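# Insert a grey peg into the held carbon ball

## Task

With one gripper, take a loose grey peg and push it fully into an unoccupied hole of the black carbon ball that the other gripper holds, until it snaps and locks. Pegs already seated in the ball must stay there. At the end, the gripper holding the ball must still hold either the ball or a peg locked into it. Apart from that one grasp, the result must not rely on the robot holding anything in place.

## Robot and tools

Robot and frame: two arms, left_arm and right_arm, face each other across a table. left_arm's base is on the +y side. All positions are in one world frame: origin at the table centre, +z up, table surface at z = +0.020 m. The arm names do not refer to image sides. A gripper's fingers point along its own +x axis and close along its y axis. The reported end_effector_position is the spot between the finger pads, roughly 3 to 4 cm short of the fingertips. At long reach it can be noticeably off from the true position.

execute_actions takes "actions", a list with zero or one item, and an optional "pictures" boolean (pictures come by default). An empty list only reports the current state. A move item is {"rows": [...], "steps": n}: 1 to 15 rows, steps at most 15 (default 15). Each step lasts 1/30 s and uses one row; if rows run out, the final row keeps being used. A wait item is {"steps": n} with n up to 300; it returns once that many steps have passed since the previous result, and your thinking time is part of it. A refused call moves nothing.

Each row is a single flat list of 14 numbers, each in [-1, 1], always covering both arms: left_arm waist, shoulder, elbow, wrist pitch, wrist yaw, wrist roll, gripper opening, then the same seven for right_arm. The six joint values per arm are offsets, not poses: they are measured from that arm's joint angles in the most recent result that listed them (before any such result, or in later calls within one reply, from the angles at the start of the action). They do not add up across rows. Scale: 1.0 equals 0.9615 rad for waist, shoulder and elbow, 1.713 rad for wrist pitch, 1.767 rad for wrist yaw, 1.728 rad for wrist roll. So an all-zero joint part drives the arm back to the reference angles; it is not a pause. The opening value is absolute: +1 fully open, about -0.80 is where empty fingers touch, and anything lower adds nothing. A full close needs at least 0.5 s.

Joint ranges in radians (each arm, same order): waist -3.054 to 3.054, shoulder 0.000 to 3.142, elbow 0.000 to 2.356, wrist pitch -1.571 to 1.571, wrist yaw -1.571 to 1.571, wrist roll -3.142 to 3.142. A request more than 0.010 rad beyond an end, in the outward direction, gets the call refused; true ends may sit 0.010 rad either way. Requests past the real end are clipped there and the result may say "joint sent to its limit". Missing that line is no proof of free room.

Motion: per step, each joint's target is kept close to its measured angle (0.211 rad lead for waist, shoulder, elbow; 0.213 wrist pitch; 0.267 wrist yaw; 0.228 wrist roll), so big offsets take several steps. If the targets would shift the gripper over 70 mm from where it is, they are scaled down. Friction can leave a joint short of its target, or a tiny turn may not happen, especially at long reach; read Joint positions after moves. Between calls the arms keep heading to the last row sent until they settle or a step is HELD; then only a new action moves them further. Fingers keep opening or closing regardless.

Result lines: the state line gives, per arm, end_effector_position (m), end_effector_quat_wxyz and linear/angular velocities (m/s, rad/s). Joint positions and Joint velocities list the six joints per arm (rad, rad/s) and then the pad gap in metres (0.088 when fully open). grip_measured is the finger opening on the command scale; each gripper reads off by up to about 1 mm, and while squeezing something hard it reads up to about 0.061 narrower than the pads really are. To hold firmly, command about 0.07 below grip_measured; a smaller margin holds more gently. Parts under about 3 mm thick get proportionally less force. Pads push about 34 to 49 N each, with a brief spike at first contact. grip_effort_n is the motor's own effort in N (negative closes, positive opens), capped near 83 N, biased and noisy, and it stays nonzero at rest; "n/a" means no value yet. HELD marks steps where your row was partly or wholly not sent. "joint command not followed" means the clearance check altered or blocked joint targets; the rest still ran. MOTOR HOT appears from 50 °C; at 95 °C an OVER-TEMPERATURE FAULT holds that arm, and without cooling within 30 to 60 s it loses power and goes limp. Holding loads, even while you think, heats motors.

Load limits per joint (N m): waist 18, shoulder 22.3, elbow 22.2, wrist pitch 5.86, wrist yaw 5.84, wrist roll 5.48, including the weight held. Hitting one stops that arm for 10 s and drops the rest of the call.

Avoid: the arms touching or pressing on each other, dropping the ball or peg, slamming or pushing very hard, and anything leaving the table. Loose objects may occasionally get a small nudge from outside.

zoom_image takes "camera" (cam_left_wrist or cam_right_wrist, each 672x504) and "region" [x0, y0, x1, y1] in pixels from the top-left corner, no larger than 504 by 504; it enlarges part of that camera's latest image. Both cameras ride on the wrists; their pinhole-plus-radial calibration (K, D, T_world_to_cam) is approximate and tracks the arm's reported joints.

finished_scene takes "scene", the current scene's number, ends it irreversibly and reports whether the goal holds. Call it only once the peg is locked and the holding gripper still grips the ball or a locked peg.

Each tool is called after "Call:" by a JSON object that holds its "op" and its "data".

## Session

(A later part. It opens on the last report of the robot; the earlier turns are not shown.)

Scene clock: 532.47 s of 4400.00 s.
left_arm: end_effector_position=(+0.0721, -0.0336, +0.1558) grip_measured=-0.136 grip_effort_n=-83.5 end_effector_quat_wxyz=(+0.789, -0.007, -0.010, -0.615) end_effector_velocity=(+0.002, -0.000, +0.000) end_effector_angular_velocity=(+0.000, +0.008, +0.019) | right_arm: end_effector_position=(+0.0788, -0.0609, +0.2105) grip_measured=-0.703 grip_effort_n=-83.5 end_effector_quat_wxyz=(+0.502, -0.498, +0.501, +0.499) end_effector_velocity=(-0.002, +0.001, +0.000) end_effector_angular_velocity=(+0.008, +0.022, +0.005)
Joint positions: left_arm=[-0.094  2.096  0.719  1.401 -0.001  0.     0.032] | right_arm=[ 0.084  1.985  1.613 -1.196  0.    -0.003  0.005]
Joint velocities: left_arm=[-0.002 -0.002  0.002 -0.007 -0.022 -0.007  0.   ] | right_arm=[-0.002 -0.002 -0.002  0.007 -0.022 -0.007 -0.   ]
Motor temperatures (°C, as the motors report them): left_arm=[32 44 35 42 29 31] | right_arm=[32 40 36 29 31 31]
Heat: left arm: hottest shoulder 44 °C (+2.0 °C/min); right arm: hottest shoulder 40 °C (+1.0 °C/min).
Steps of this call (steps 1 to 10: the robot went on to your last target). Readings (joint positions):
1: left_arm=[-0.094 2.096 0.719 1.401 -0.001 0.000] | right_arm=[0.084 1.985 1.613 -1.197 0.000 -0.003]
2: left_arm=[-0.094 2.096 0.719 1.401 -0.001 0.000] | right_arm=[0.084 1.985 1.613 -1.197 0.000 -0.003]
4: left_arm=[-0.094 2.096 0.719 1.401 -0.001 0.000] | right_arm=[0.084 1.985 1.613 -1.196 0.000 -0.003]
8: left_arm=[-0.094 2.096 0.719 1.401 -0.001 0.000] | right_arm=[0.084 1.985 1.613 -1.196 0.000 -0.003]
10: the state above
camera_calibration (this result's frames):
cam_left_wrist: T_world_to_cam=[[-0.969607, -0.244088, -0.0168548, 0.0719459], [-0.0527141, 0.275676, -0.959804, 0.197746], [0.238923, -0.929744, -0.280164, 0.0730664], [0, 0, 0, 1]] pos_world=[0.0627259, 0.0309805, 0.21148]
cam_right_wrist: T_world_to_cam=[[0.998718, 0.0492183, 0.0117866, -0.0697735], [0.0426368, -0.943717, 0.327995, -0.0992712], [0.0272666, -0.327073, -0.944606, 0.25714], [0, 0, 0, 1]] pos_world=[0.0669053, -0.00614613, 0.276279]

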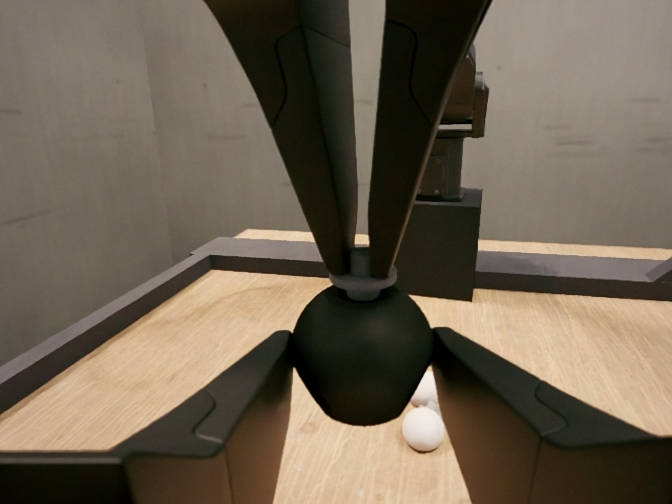

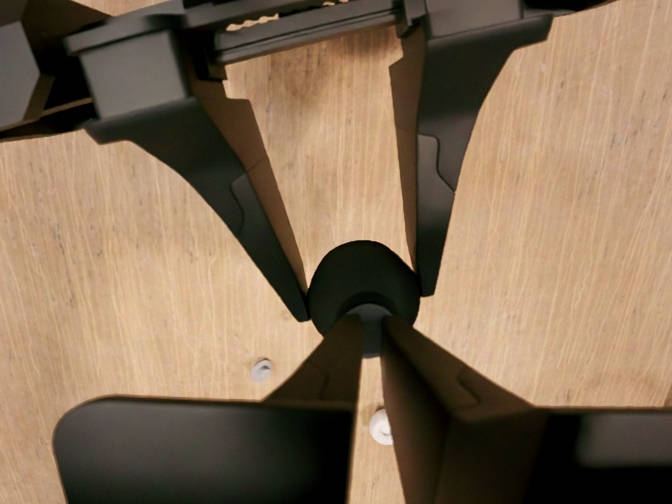

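Call:
{"op": "execute_actions", "data": {"actions": [{"rows": [[0,0,0,0,0,0,-0.21, 0,0.013,-0.016,0.003,0,0,-0.8],[0,0,0,0,0,0,-0.21, 0,0.014,-0.019,0.005,0,0,-0.8],[0,0,0,0,0,0,-0.21, 0,0.015,-0.022,0.007,0,0,-0.8],[0,0,0,0,0,0,-0.21, 0,0.016,-0.025,0.009,0,0,-0.8],[0,0,0,0,0,0,-0.21, 0,0.017,-0.028,0.011,0,0,-0.8],[0,0,0,0,0,0,-0.21, 0,0.018,-0.032,0.0137,0,0,-0.8]], "steps": 15}], "pictures": false}}

Call:
{"op": "execute_actions", "data": {"actions": [{"steps": 10}]}}

Call:
{"op": "zoom_image", "data": {"camera": "cam_left_wrist", "region": [290, 190, 440, 340]}}

Scene clock: 552.23 s of 4400.00 s.
left_arm: end_effector_position=(+0.0721, -0.0337, +0.1550) grip_measured=-0.136 grip_effort_n=-83.5 end_effector_quat_wxyz=(+0.789, -0.006, -0.008, -0.615) end_effector_velocity=(-0.000, +0.000, -0.001) end_effector_angular_velocity=(+0.005, +0.009, +0.005) | right_arm: end_effector_position=(+0.0788, -0.0601, +0.2069) grip_measured=-0.703 grip_effort_n=-83.5 end_effector_quat_wxyz=(+0.504, -0.496, +0.500, +0.500) end_effector_velocity=(+0.002, -0.000, +0.001) end_effector_angular_velocity=(+0.007, -0.007, +0.005)
Joint positions: left_arm=[-0.094  2.096  0.719  1.397 -0.001  0.     0.032] | right_arm=[ 0.084  1.985  1.598 -1.176  0.    -0.003  0.005]
Joint velocities: left_arm=[-0.002 -0.002 -0.002 -0.007 -0.007 -0.007 -0.   ] | right_arm=[-0.002 -0.007 -0.007  0.007  0.007 -0.007  0.   ]
Motor temperatures (°C, as the motors report them): left_arm=[32 44 35 42 29 31] | right_arm=[32 40 36 29 31 31]
Heat: left arm: hottest shoulder 44 °C (+1.0 °C/min); right arm: hottest shoulder 40 °C (+1.0 °C/min).
Steps of this call (steps 1 to 15: the robot went on to your last target; steps 16 to 90: nothing new was sent; then 16.27 s passed at rest; steps 91 to 105: all 15 steps of this action). Readings (joint positions):
91: left_arm=[-0.094 2.096 0.719 1.401 -0.001 0.000] | right_arm=[0.084 1.985 1.612 -1.195 0.000 -0.003]
92: left_arm=[-0.094 2.096 0.719 1.401 -0.001 0.000] | right_arm=[0.084 1.985 1.611 -1.194 0.000 -0.003]
94: left_arm=[-0.094 2.096 0.719 1.401 -0.001 0.000] | right_arm=[0.084 1.985 1.608 -1.190 0.000 -0.003]
98: left_arm=[-0.094 2.096 0.719 1.398 -0.001 0.000] | right_arm=[0.084 1.985 1.601 -1.180 0.000 -0.003]
105: the state above

Scene clock: 552.57 s of 4400.00 s.
left_arm: end_effector_position=(+0.0721, -0.0337, +0.1550) grip_measured=-0.136 grip_effort_n=-83.5 end_effector_quat_wxyz=(+0.789, -0.006, -0.008, -0.615) end_effector_velocity=(-0.000, +0.002, +0.003) end_effector_angular_velocity=(-0.009, +0.005, +0.005) | right_arm: end_effector_position=(+0.0788, -0.0601, +0.2068) grip_measured=-0.703 grip_effort_n=-83.5 end_effector_quat_wxyz=(+0.504, -0.496, +0.500, +0.500) end_effector_velocity=(-0.000, -0.002, -0.001) end_effector_angular_velocity=(-0.012, +0.007, +0.005)
Joint positions: left_arm=[-0.094  2.096  0.719  1.397 -0.001  0.     0.032] | right_arm=[ 0.084  1.985  1.598 -1.175  0.    -0.003  0.005]
Joint velocities: left_arm=[-0.002 -0.007 -0.007  0.007 -0.007 -0.007  0.   ] | right_arm=[-0.002  0.002 -0.002 -0.007 -0.007 -0.007 -0.   ]
Motor temperatures (°C, as the motors report them): left_arm=[32 44 35 42 29 31] | right_arm=[32 40 36 29 31 31]
Heat: left arm: hottest shoulder 44 °C (+1.0 °C/min); right arm: hottest shoulder 40 °C (+1.0 °C/min).
Steps of this call (steps 1 to 10: the robot went on to your last target). Readings (joint positions):
1: left_arm=[-0.094 2.096 0.719 1.397 -0.001 0.000] | right_arm=[0.084 1.985 1.598 -1.175 0.000 -0.003]
2: left_arm=[-0.094 2.096 0.719 1.397 -0.001 0.000] | right_arm=[0.084 1.985 1.598 -1.175 0.000 -0.003]
4: left_arm=[-0.094 2.096 0.719 1.397 -0.001 0.000] | right_arm=[0.084 1.985 1.598 -1.175 0.000 -0.003]
8: left_arm=[-0.094 2.096 0.719 1.397 -0.001 0.000] | right_arm=[0.084 1.985 1.598 -1.175 0.000 -0.003]
10: the state above
camera_calibration (this result's frames):
cam_left_wrist: T_world_to_cam=[[-0.969622, -0.244026, -0.016858, 0.0719356], [-0.0536043, 0.279225, -0.958728, 0.196969], [0.238662, -0.928701, -0.283824, 0.0734366], [0, 0, 0, 1]] pos_world=[0.0627822, 0.0307561, 0.210895]
cam_right_wrist: T_world_to_cam=[[0.998718, 0.0491499, 0.0121217, -0.0698456], [0.0426193, -0.945578, 0.322593, -0.0963638], [0.0273174, -0.321662, -0.94646, 0.254578], [0, 0, 0, 1]] pos_world=[0.0669086, -0.00579846, 0.272881]

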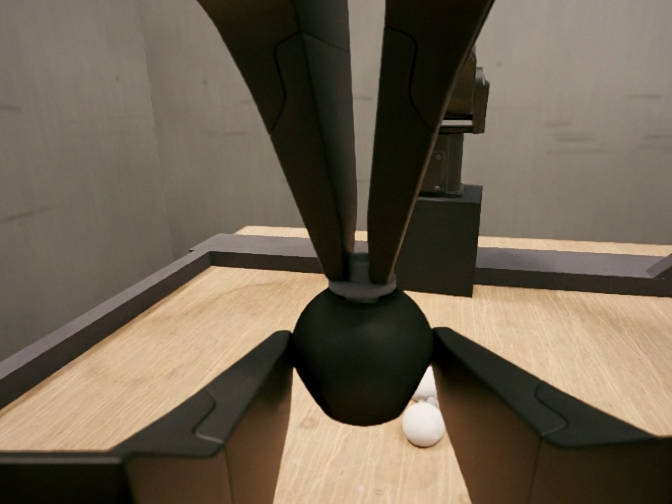

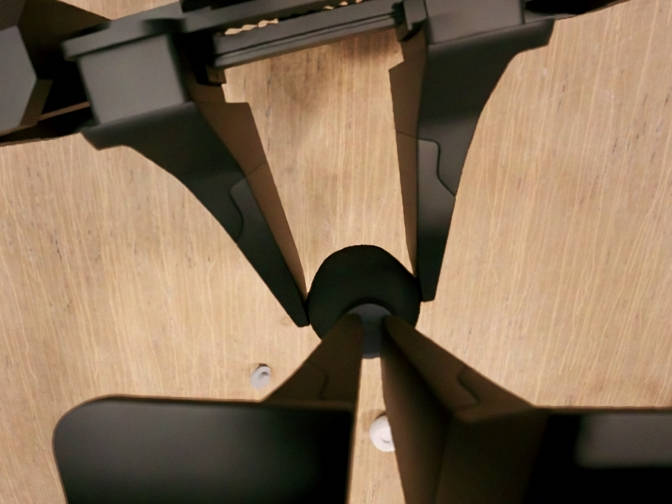

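Region (290, 190, 440, 340) of cam_left_wrist's 672x504 image, scaled by 3.360, with more detail than that image has.

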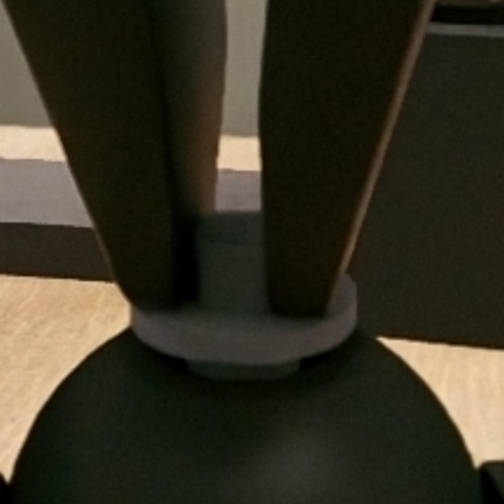

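Call:
{"op": "execute_actions", "data": {"actions": [{"rows": [[0,0,0,0.004,0,0,-0.21, 0,0.016,-0.012,0,0,0,-0.8],[0,0,0,0.006,0,0,-0.21, 0,0.019,-0.013,0,0,0,-0.8],[0,0,0,0.008,0,0,-0.21, 0,0.022,-0.014,0,0,0,-0.8],[0,0,0,0.01,0,0,-0.21, 0,0.025,-0.015,0,0,0,-0.8],[0,0,0,0.012,0,0,-0.21, 0,0.028,-0.016,0,0,0,-0.8],[0,0,0,0.014,0,0,-0.21, 0,0.031,-0.017,0,0,0,-0.8],[0,0,0,0.016,0,0,-0.21, 0,0.034,-0.018,0,0,0,-0.8]], "steps": 15}]}}

Call:
{"op": "zoom_image", "data": {"camera": "cam_left_wrist", "region": [290, 190, 440, 340]}}

Scene clock: 563.97 s of 4400.00 s.
left_arm: end_effector_position=(+0.0720, -0.0334, +0.1564) grip_measured=-0.136 grip_effort_n=-83.5 end_effector_quat_wxyz=(+0.789, -0.008, -0.011, -0.615) end_effector_velocity=(-0.000, +0.002, -0.005) end_effector_angular_velocity=(+0.018, -0.003, +0.005) | right_arm: end_effector_position=(+0.0788, -0.0601, +0.2052) grip_measured=-0.703 grip_effort_n=-83.5 end_effector_quat_wxyz=(+0.503, -0.497, +0.501, +0.499) end_effector_velocity=(-0.001, -0.004, +0.001) end_effector_angular_velocity=(-0.017, +0.022, -0.015)
Joint positions: left_arm=[-0.094  2.096  0.718  1.406 -0.001  0.     0.032] | right_arm=[ 0.084  1.99   1.598 -1.175 -0.    -0.003  0.005]
Joint velocities: left_arm=[-0.002  0.002 -0.007 -0.007 -0.007  0.007 -0.   ] | right_arm=[-0.007 -0.002  0.002 -0.022 -0.022  0.007 -0.   ]
Motor temperatures (°C, as the motors report them): left_arm=[32 45 35 43 29 31] | right_arm=[32 40 36 29 31 31]
Heat: left arm: hottest shoulder 45 °C (+2.0 °C/min); right arm: hottest shoulder 40 °C (+1.0 °C/min).
Steps of this call (steps 1 to 15: the robot went on to your last target; steps 16 to 90: nothing new was sent; then 7.90 s passed at rest; steps 91 to 105: all 15 steps of this action). Readings (joint positions):
91: left_arm=[-0.094 2.096 0.719 1.397 -0.001 0.000] | right_arm=[0.084 1.985 1.598 -1.175 0.000 -0.003]
92: left_arm=[-0.094 2.096 0.719 1.397 -0.001 0.000] | right_arm=[0.084 1.985 1.598 -1.175 0.000 -0.003]
94: left_arm=[-0.094 2.096 0.719 1.399 -0.001 0.000] | right_arm=[0.084 1.986 1.598 -1.175 0.000 -0.003]
98: left_arm=[-0.094 2.096 0.719 1.403 -0.001 0.000] | right_arm=[0.084 1.989 1.598 -1.175 0.000 -0.003]
105: the state above
camera_calibration (this result's frames):
cam_left_wrist: T_world_to_cam=[[-0.969592, -0.244144, -0.0168516, 0.0719533], [-0.0519121, 0.272478, -0.960761, 0.198254], [0.239156, -0.930671, -0.276866, 0.0729488], [0, 0, 0, 1]] pos_world=[0.0626111, 0.0314385, 0.211884]
cam_right_wrist: T_world_to_cam=[[0.998723, 0.0492015, 0.0114952, -0.0696382], [0.0427579, -0.944217, 0.326536, -0.0965549], [0.02692, -0.325627, -0.945115, 0.252553], [0, 0, 0, 1]] pos_world=[0.066879, -0.00550412, 0.271021]

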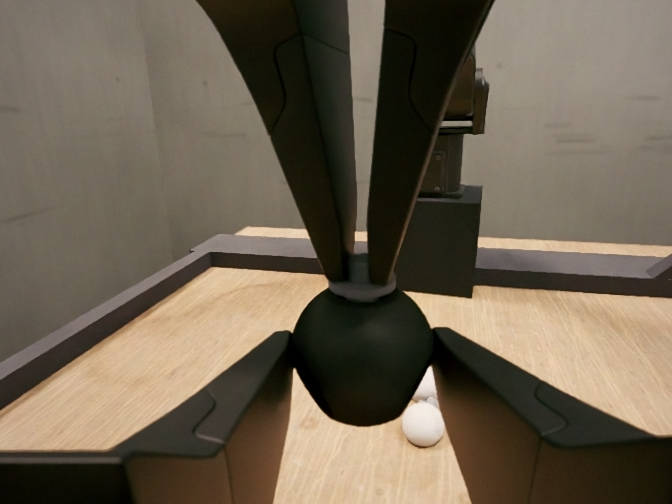

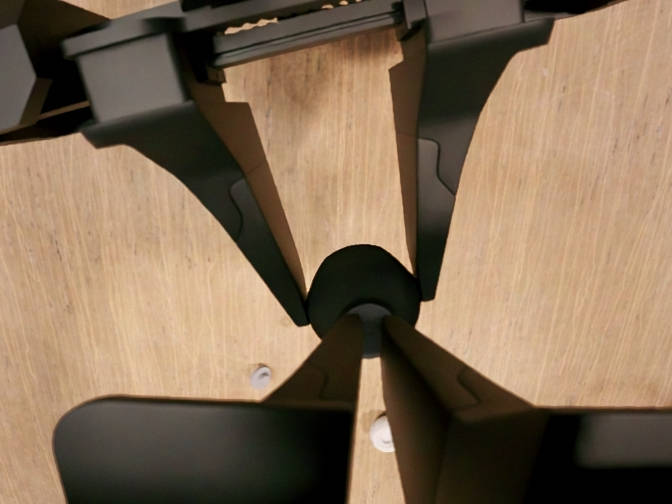

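Region (290, 190, 440, 340) of cam_left_wrist's 672x504 image, scaled by 3.360, with more detail than that image has.

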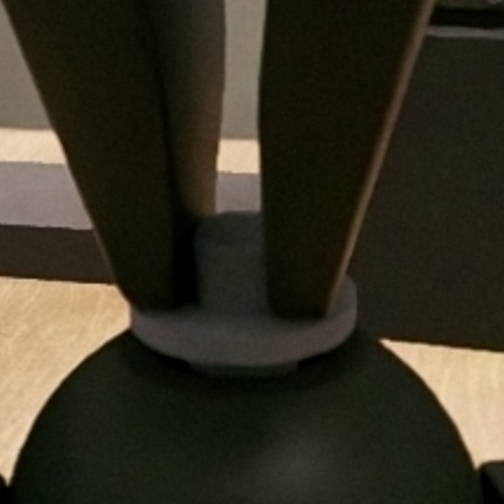

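Call:
{"op": "execute_actions", "data": {"actions": [{"rows": [[0,-0.004,0.004,0.012,0,0,-0.21, 0,0.03,-0.019,0,0,0,-0.8],[0,-0.008,0.007,0.016,0,0,-0.21, 0,0.032,-0.021,0,0,0,-0.8],[0,-0.011,0.01,0.02,0,0,-0.21, 0,0.034,-0.023,0,0,0,-0.8],[0,-0.014,0.013,0.024,0,0,-0.21, 0,0.036,-0.024,0,0,0,-0.8],[0,-0.017,0.015,0.028,0,0,-0.21, 0,0.038,-0.026,0,0,0,-0.8],[0,-0.02,0.018,0.032,0,0,-0.21, 0,0.04,-0.027,0,0,0,-0.8],[0,-0.023,0.02,0.036,0,0,-0.21, 0,0.042,-0.029,0,0,0,-0.8],[0,-0.026,0.023,0.04,0,0,-0.21, 0,0.044,-0.03,0,0,0,-0.8],[0,-0.029,0.025,0.044,0,0,-0.21, 0,0.046,-0.032,0,0,0,-0.8],[0,-0.032,0.028,0.047,0,0,-0.21, 0,0.048,-0.033,0,0,0,-0.8],[0,-0.035,0.03,0.05,0,0,-0.21, 0,0.05,-0.035,0,0,0,-0.8]], "steps": 15}]}}

Call:
{"op": "zoom_image", "data": {"camera": "cam_left_wrist", "region": [290, 190, 440, 340]}}

Scene clock: 584.77 s of 4400.00 s.
left_arm: end_effector_position=(+0.0720, -0.0330, +0.1645) grip_measured=-0.136 grip_effort_n=-83.5 end_effector_quat_wxyz=(+0.788, -0.020, -0.026, -0.614) end_effector_velocity=(-0.000, +0.002, +0.000) end_effector_angular_velocity=(-0.004, +0.007, +0.004) | right_arm: end_effector_position=(+0.0785, -0.0600, +0.2046) grip_measured=-0.703 grip_effort_n=-83.5 end_effector_quat_wxyz=(+0.502, -0.497, +0.501, +0.499) end_effector_velocity=(+0.000, +0.001, +0.002) end_effector_angular_velocity=(+0.012, -0.007, +0.010)
Joint positions: left_arm=[-0.094  2.096  0.718  1.443 -0.001  0.     0.032] | right_arm=[ 0.084  1.991  1.598 -1.174 -0.002 -0.003  0.005]
Joint velocities: left_arm=[-0.002 -0.002 -0.007  0.007 -0.007 -0.007 -0.   ] | right_arm=[ 0.002 -0.007 -0.002  0.007  0.007 -0.007 -0.   ]
Motor temperatures (°C, as the motors report them): left_arm=[32 45 35 49 29 31] | right_arm=[32 39 35 29 31 31]
Heat: left arm: hottest wrist pitch 49 °C (+5.1 °C/min); right arm: hottest shoulder 39 °C (+0.0 °C/min).
Steps of this call (steps 1 to 15: the robot went on to your last target; steps 16 to 90: nothing new was sent; then 17.30 s passed at rest; steps 91 to 105: all 15 steps of this action). Readings (joint positions):
91: left_arm=[-0.094 2.096 0.718 1.406 -0.001 0.000] | right_arm=[0.084 1.990 1.598 -1.175 -0.000 -0.003]
92: left_arm=[-0.094 2.096 0.718 1.408 -0.001 0.000] | right_arm=[0.084 1.990 1.598 -1.175 -0.000 -0.003]
94: left_arm=[-0.094 2.096 0.718 1.411 -0.001 0.000] | right_arm=[0.084 1.991 1.598 -1.175 -0.000 -0.003]
98: left_arm=[-0.094 2.096 0.718 1.426 -0.001 0.000] | right_arm=[0.084 1.991 1.598 -1.174 -0.001 -0.003]
105: the state above
camera_calibration (this result's frames):
cam_left_wrist: T_world_to_cam=[[-0.969441, -0.244749, -0.0168052, 0.0720511], [-0.0432196, 0.237819, -0.970348, 0.205707], [0.241488, -0.939968, -0.241129, 0.0691858], [0, 0, 0, 1]] pos_world=[0.0620324, 0.0337458, 0.217501]
cam_right_wrist: T_world_to_cam=[[0.998739, 0.0492143, 0.00992729, -0.0690908], [0.0432636, -0.943972, 0.327177, -0.0963865], [0.0254729, -0.326335, -0.944911, 0.252121], [0, 0, 0, 1]] pos_world=[0.0667515, -0.00530993, 0.270453]

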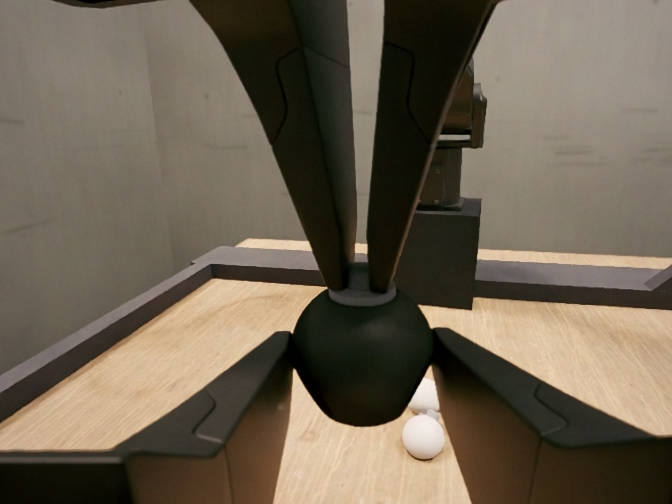

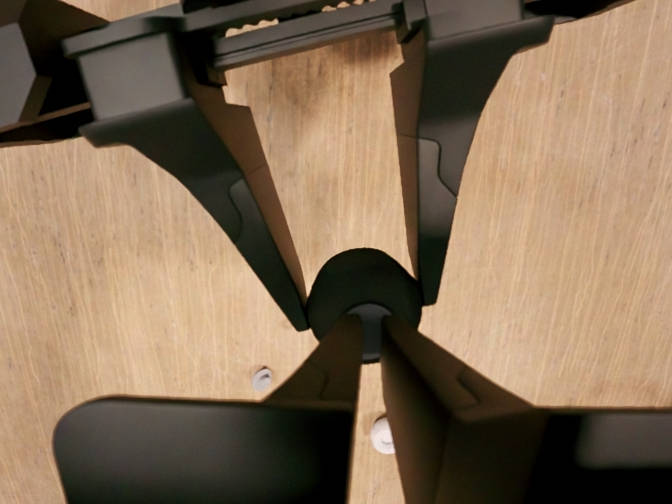

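Region (290, 190, 440, 340) of cam_left_wrist's 672x504 image, scaled by 3.360, with more detail than that image has.

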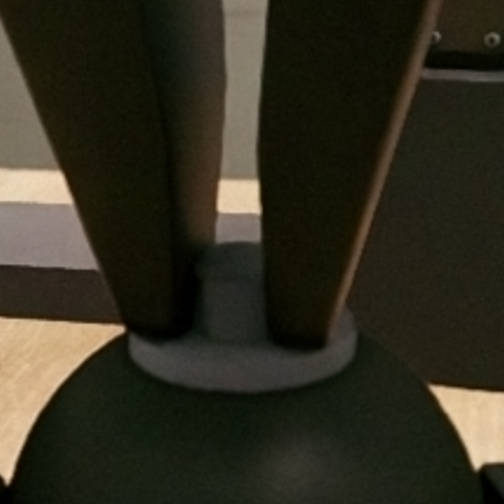

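Call:
{"op": "execute_actions", "data": {"actions": [{"rows": [[0,0,0,0.015,0,0,-0.21, 0,0.03,-0.02,0,0,0,-0.7],[0,0,0,0.005,0,0,-0.21, 0,0.015,-0.01,0,0,0,-0.65],[0,0,0,0,0,0,-0.21, 0,0,0,0,0,0,-0.6],[0,0,0,-0.005,0,0,-0.21, 0,0,0,0,0,0,-0.55],[0,0,0,-0.01,0,0,-0.21, 0,0,0,0,0,0,-0.5],[0,0,0,-0.01,0,0,-0.21, 0,0,0,0,0,0,-0.5],[0,0,0,-0.01,0,0,-0.21, 0,0,0.02,-0.005,0,0,-0.5],[0,0,0,-0.01,0,0,-0.21, 0,0,0.035,-0.012,0,0,-0.5],[0,0,0,-0.01,0,0,-0.21, 0,0,0.05,-0.02,0,0,-0.5],[0,0,0,-0.01,0,0,-0.21, 0,0,0.065,-0.03,0,0,-0.5],[0,0,0,-0.01,0,0,-0.21, 0,0,0.08,-0.038,0,0,-0.5],[0,0,0,-0.01,0,0,-0.21, 0,0,0.095,-0.046,0,0,-0.5],[0,0,0,-0.01,0,0,-0.21, 0,0,0.11,-0.055,0,0,-0.5]], "steps": 15}], "pictures": false}}

Call:
{"op": "execute_actions", "data": {"actions": [{"steps": 12}]}}

Call:
{"op": "zoom_image", "data": {"camera": "cam_left_wrist", "region": [290, 190, 440, 340]}}

Scene clock: 599.97 s of 4400.00 s.
left_arm: end_effector_position=(+0.0718, -0.0326, +0.1578) grip_measured=-0.136 grip_effort_n=-83.5 end_effector_quat_wxyz=(+0.789, -0.013, -0.016, -0.615) end_effector_velocity=(-0.000, +0.001, +0.002) end_effector_angular_velocity=(-0.009, +0.006, +0.005) | right_arm: end_effector_position=(+0.0785, -0.0574, +0.2231) grip_measured=-0.509 grip_effort_n=17.0 end_effector_quat_wxyz=(+0.503, -0.496, +0.501, +0.500) end_effector_velocity=(-0.002, +0.025, +0.069) end_effector_angular_velocity=(+0.091, +0.036, +0.000)
Joint positions: left_arm=[-0.094  2.101  0.715  1.427 -0.001  0.     0.032] | right_arm=[ 0.084  1.991  1.671 -1.245 -0.002 -0.003  0.014]
Joint velocities: left_arm=[-0.002 -0.002 -0.002  0.007 -0.007 -0.007 -0.   ] | right_arm=[-0.007 -0.002  0.271 -0.183 -0.037 -0.007  0.003]
Motor temperatures (°C, as the motors report them): left_arm=[32 49 37 63 29 31] | right_arm=[32 38 35 29 31 31]
Heat: left arm: hottest wrist pitch 63 °C (+19.2 °C/min); right arm: hottest shoulder 38 °C (-2.0 °C/min). Fold the left arm in close to its base before you think long.
MOTOR HOT: a motor of the left arm reached 50 °C. Now the hottest motor of the left arm, joint 4 (wrist pitch), reports 63 °C. The temperature limit of the motors' drives, at which the controller stops that arm, is 95 °C. To cool a motor, set the load down, stop pushing, or move to a pose that needs little force.
Steps of this call (steps 1 to 15: the robot went on to your last target; steps 16 to 90: nothing new was sent; then 11.70 s passed at rest; steps 91 to 105: all 15 steps of this action). Readings (joint positions):
91: left_arm=[-0.094 2.099 0.716 1.446 -0.001 0.000] | right_arm=[0.084 1.991 1.598 -1.174 -0.002 -0.003]
92: left_arm=[-0.094 2.101 0.715 1.445 -0.001 0.000] | right_arm=[0.084 1.991 1.598 -1.173 -0.002 -0.003]
94: left_arm=[-0.094 2.101 0.715 1.436 -0.001 0.000] | right_arm=[0.084 1.991 1.598 -1.172 -0.002 -0.003]
98: left_arm=[-0.094 2.101 0.715 1.427 -0.001 0.000] | right_arm=[0.084 1.991 1.604 -1.178 -0.002 -0.003]
105: the state above

Scene clock: 600.37 s of 4400.00 s.
left_arm: end_effector_position=(+0.0718, -0.0326, +0.1578) grip_measured=-0.136 grip_effort_n=-83.5 end_effector_quat_wxyz=(+0.789, -0.013, -0.016, -0.615) end_effector_velocity=(+0.002, +0.002, -0.006) end_effector_angular_velocity=(+0.024, +0.015, +0.019) | right_arm: end_effector_position=(+0.0785, -0.0572, +0.2280) grip_measured=-0.503 grip_effort_n=17.0 end_effector_quat_wxyz=(+0.502, -0.497, +0.501, +0.500) end_effector_velocity=(+0.002, -0.001, -0.000) end_effector_angular_velocity=(-0.007, -0.007, +0.005)
Joint positions: left_arm=[-0.094  2.101  0.715  1.427 -0.001  0.     0.032] | right_arm=[ 0.084  1.991  1.69  -1.265 -0.002 -0.003  0.014]
Joint velocities: left_arm=[-0.002 -0.002 -0.007 -0.022 -0.022 -0.007  0.   ] | right_arm=[-0.002  0.002  0.002 -0.007  0.007 -0.007 -0.   ]
Motor temperatures (°C, as the motors report them): left_arm=[32 49 37 62 29 31] | right_arm=[32 38 35 29 31 31]
Heat: left arm: hottest wrist pitch 62 °C (+18.0 °C/min); right arm: hottest shoulder 38 °C (-2.0 °C/min). Fold the left arm in close to its base before you think long.
MOTOR HOT: still on. Now the hottest motor of the left arm, joint 4 (wrist pitch), reports 62 °C; a drive's own limit is 95 °C.
Steps of this call (steps 1 to 12: the robot went on to your last target). Readings (joint positions):
1: left_arm=[-0.094 2.101 0.715 1.427 -0.001 0.000] | right_arm=[0.084 1.991 1.678 -1.250 -0.002 -0.003]
2: left_arm=[-0.094 2.101 0.715 1.427 -0.001 0.000] | right_arm=[0.084 1.991 1.683 -1.254 -0.002 -0.003]
4: left_arm=[-0.094 2.101 0.715 1.427 -0.001 0.000] | right_arm=[0.084 1.991 1.687 -1.259 -0.002 -0.003]
8: left_arm=[-0.094 2.101 0.715 1.427 -0.001 0.000] | right_arm=[0.084 1.991 1.688 -1.264 -0.002 -0.003]
12: the state above
camera_calibration (this result's frames):
cam_left_wrist: T_world_to_cam=[[-0.969538, -0.244363, -0.0168375, 0.0719631], [-0.0487857, 0.260012, -0.964372, 0.199239], [0.240035, -0.934174, -0.264013, 0.0718852], [0, 0, 0, 1]] pos_world=[0.062236, 0.0329338, 0.212331]
cam_right_wrist: T_world_to_cam=[[0.998742, 0.0491971, 0.00965823, -0.0693664], [0.0433835, -0.944596, 0.325357, -0.101092], [0.0251297, -0.324529, -0.945542, 0.27542], [0, 0, 0, 1]] pos_world=[0.0667437, -0.00269692, 0.293982]

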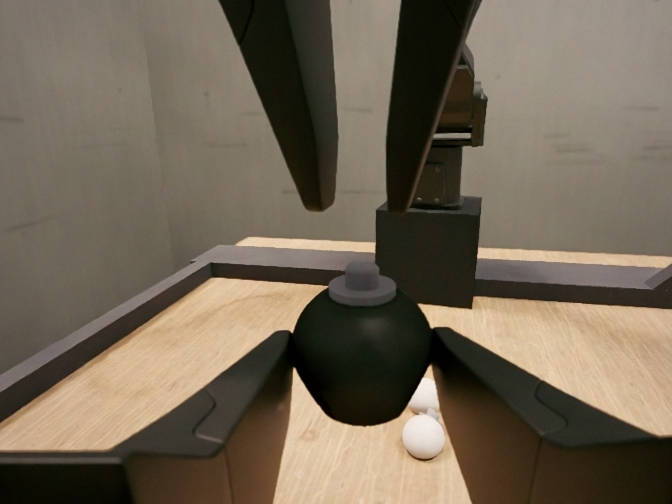

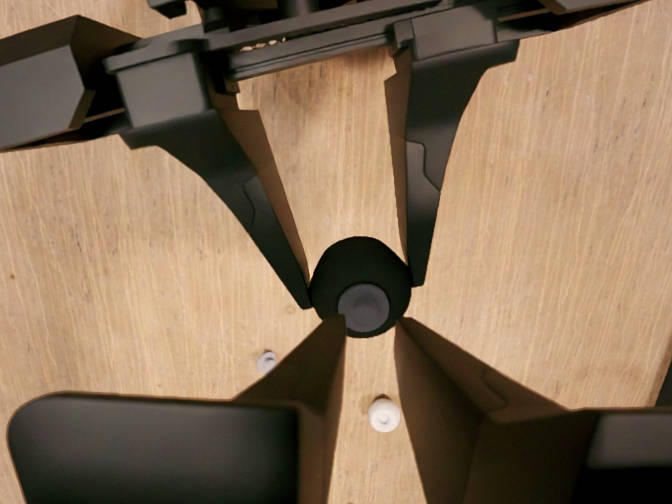

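Region (290, 190, 440, 340) of cam_left_wrist's 672x504 image, scaled by 3.360, with more detail than that image has.

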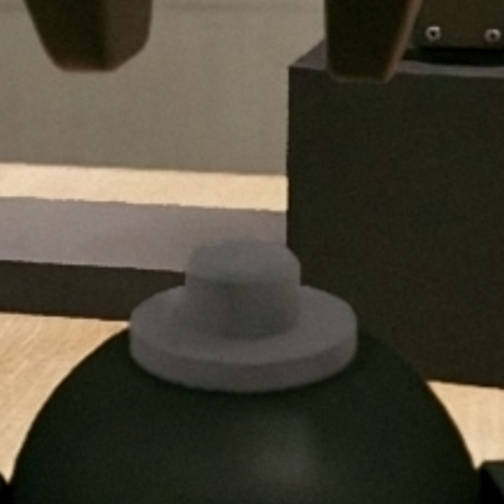

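Call:
{"op": "finished_scene", "data": {"scene": 1}}

The scene is finished: the task was done.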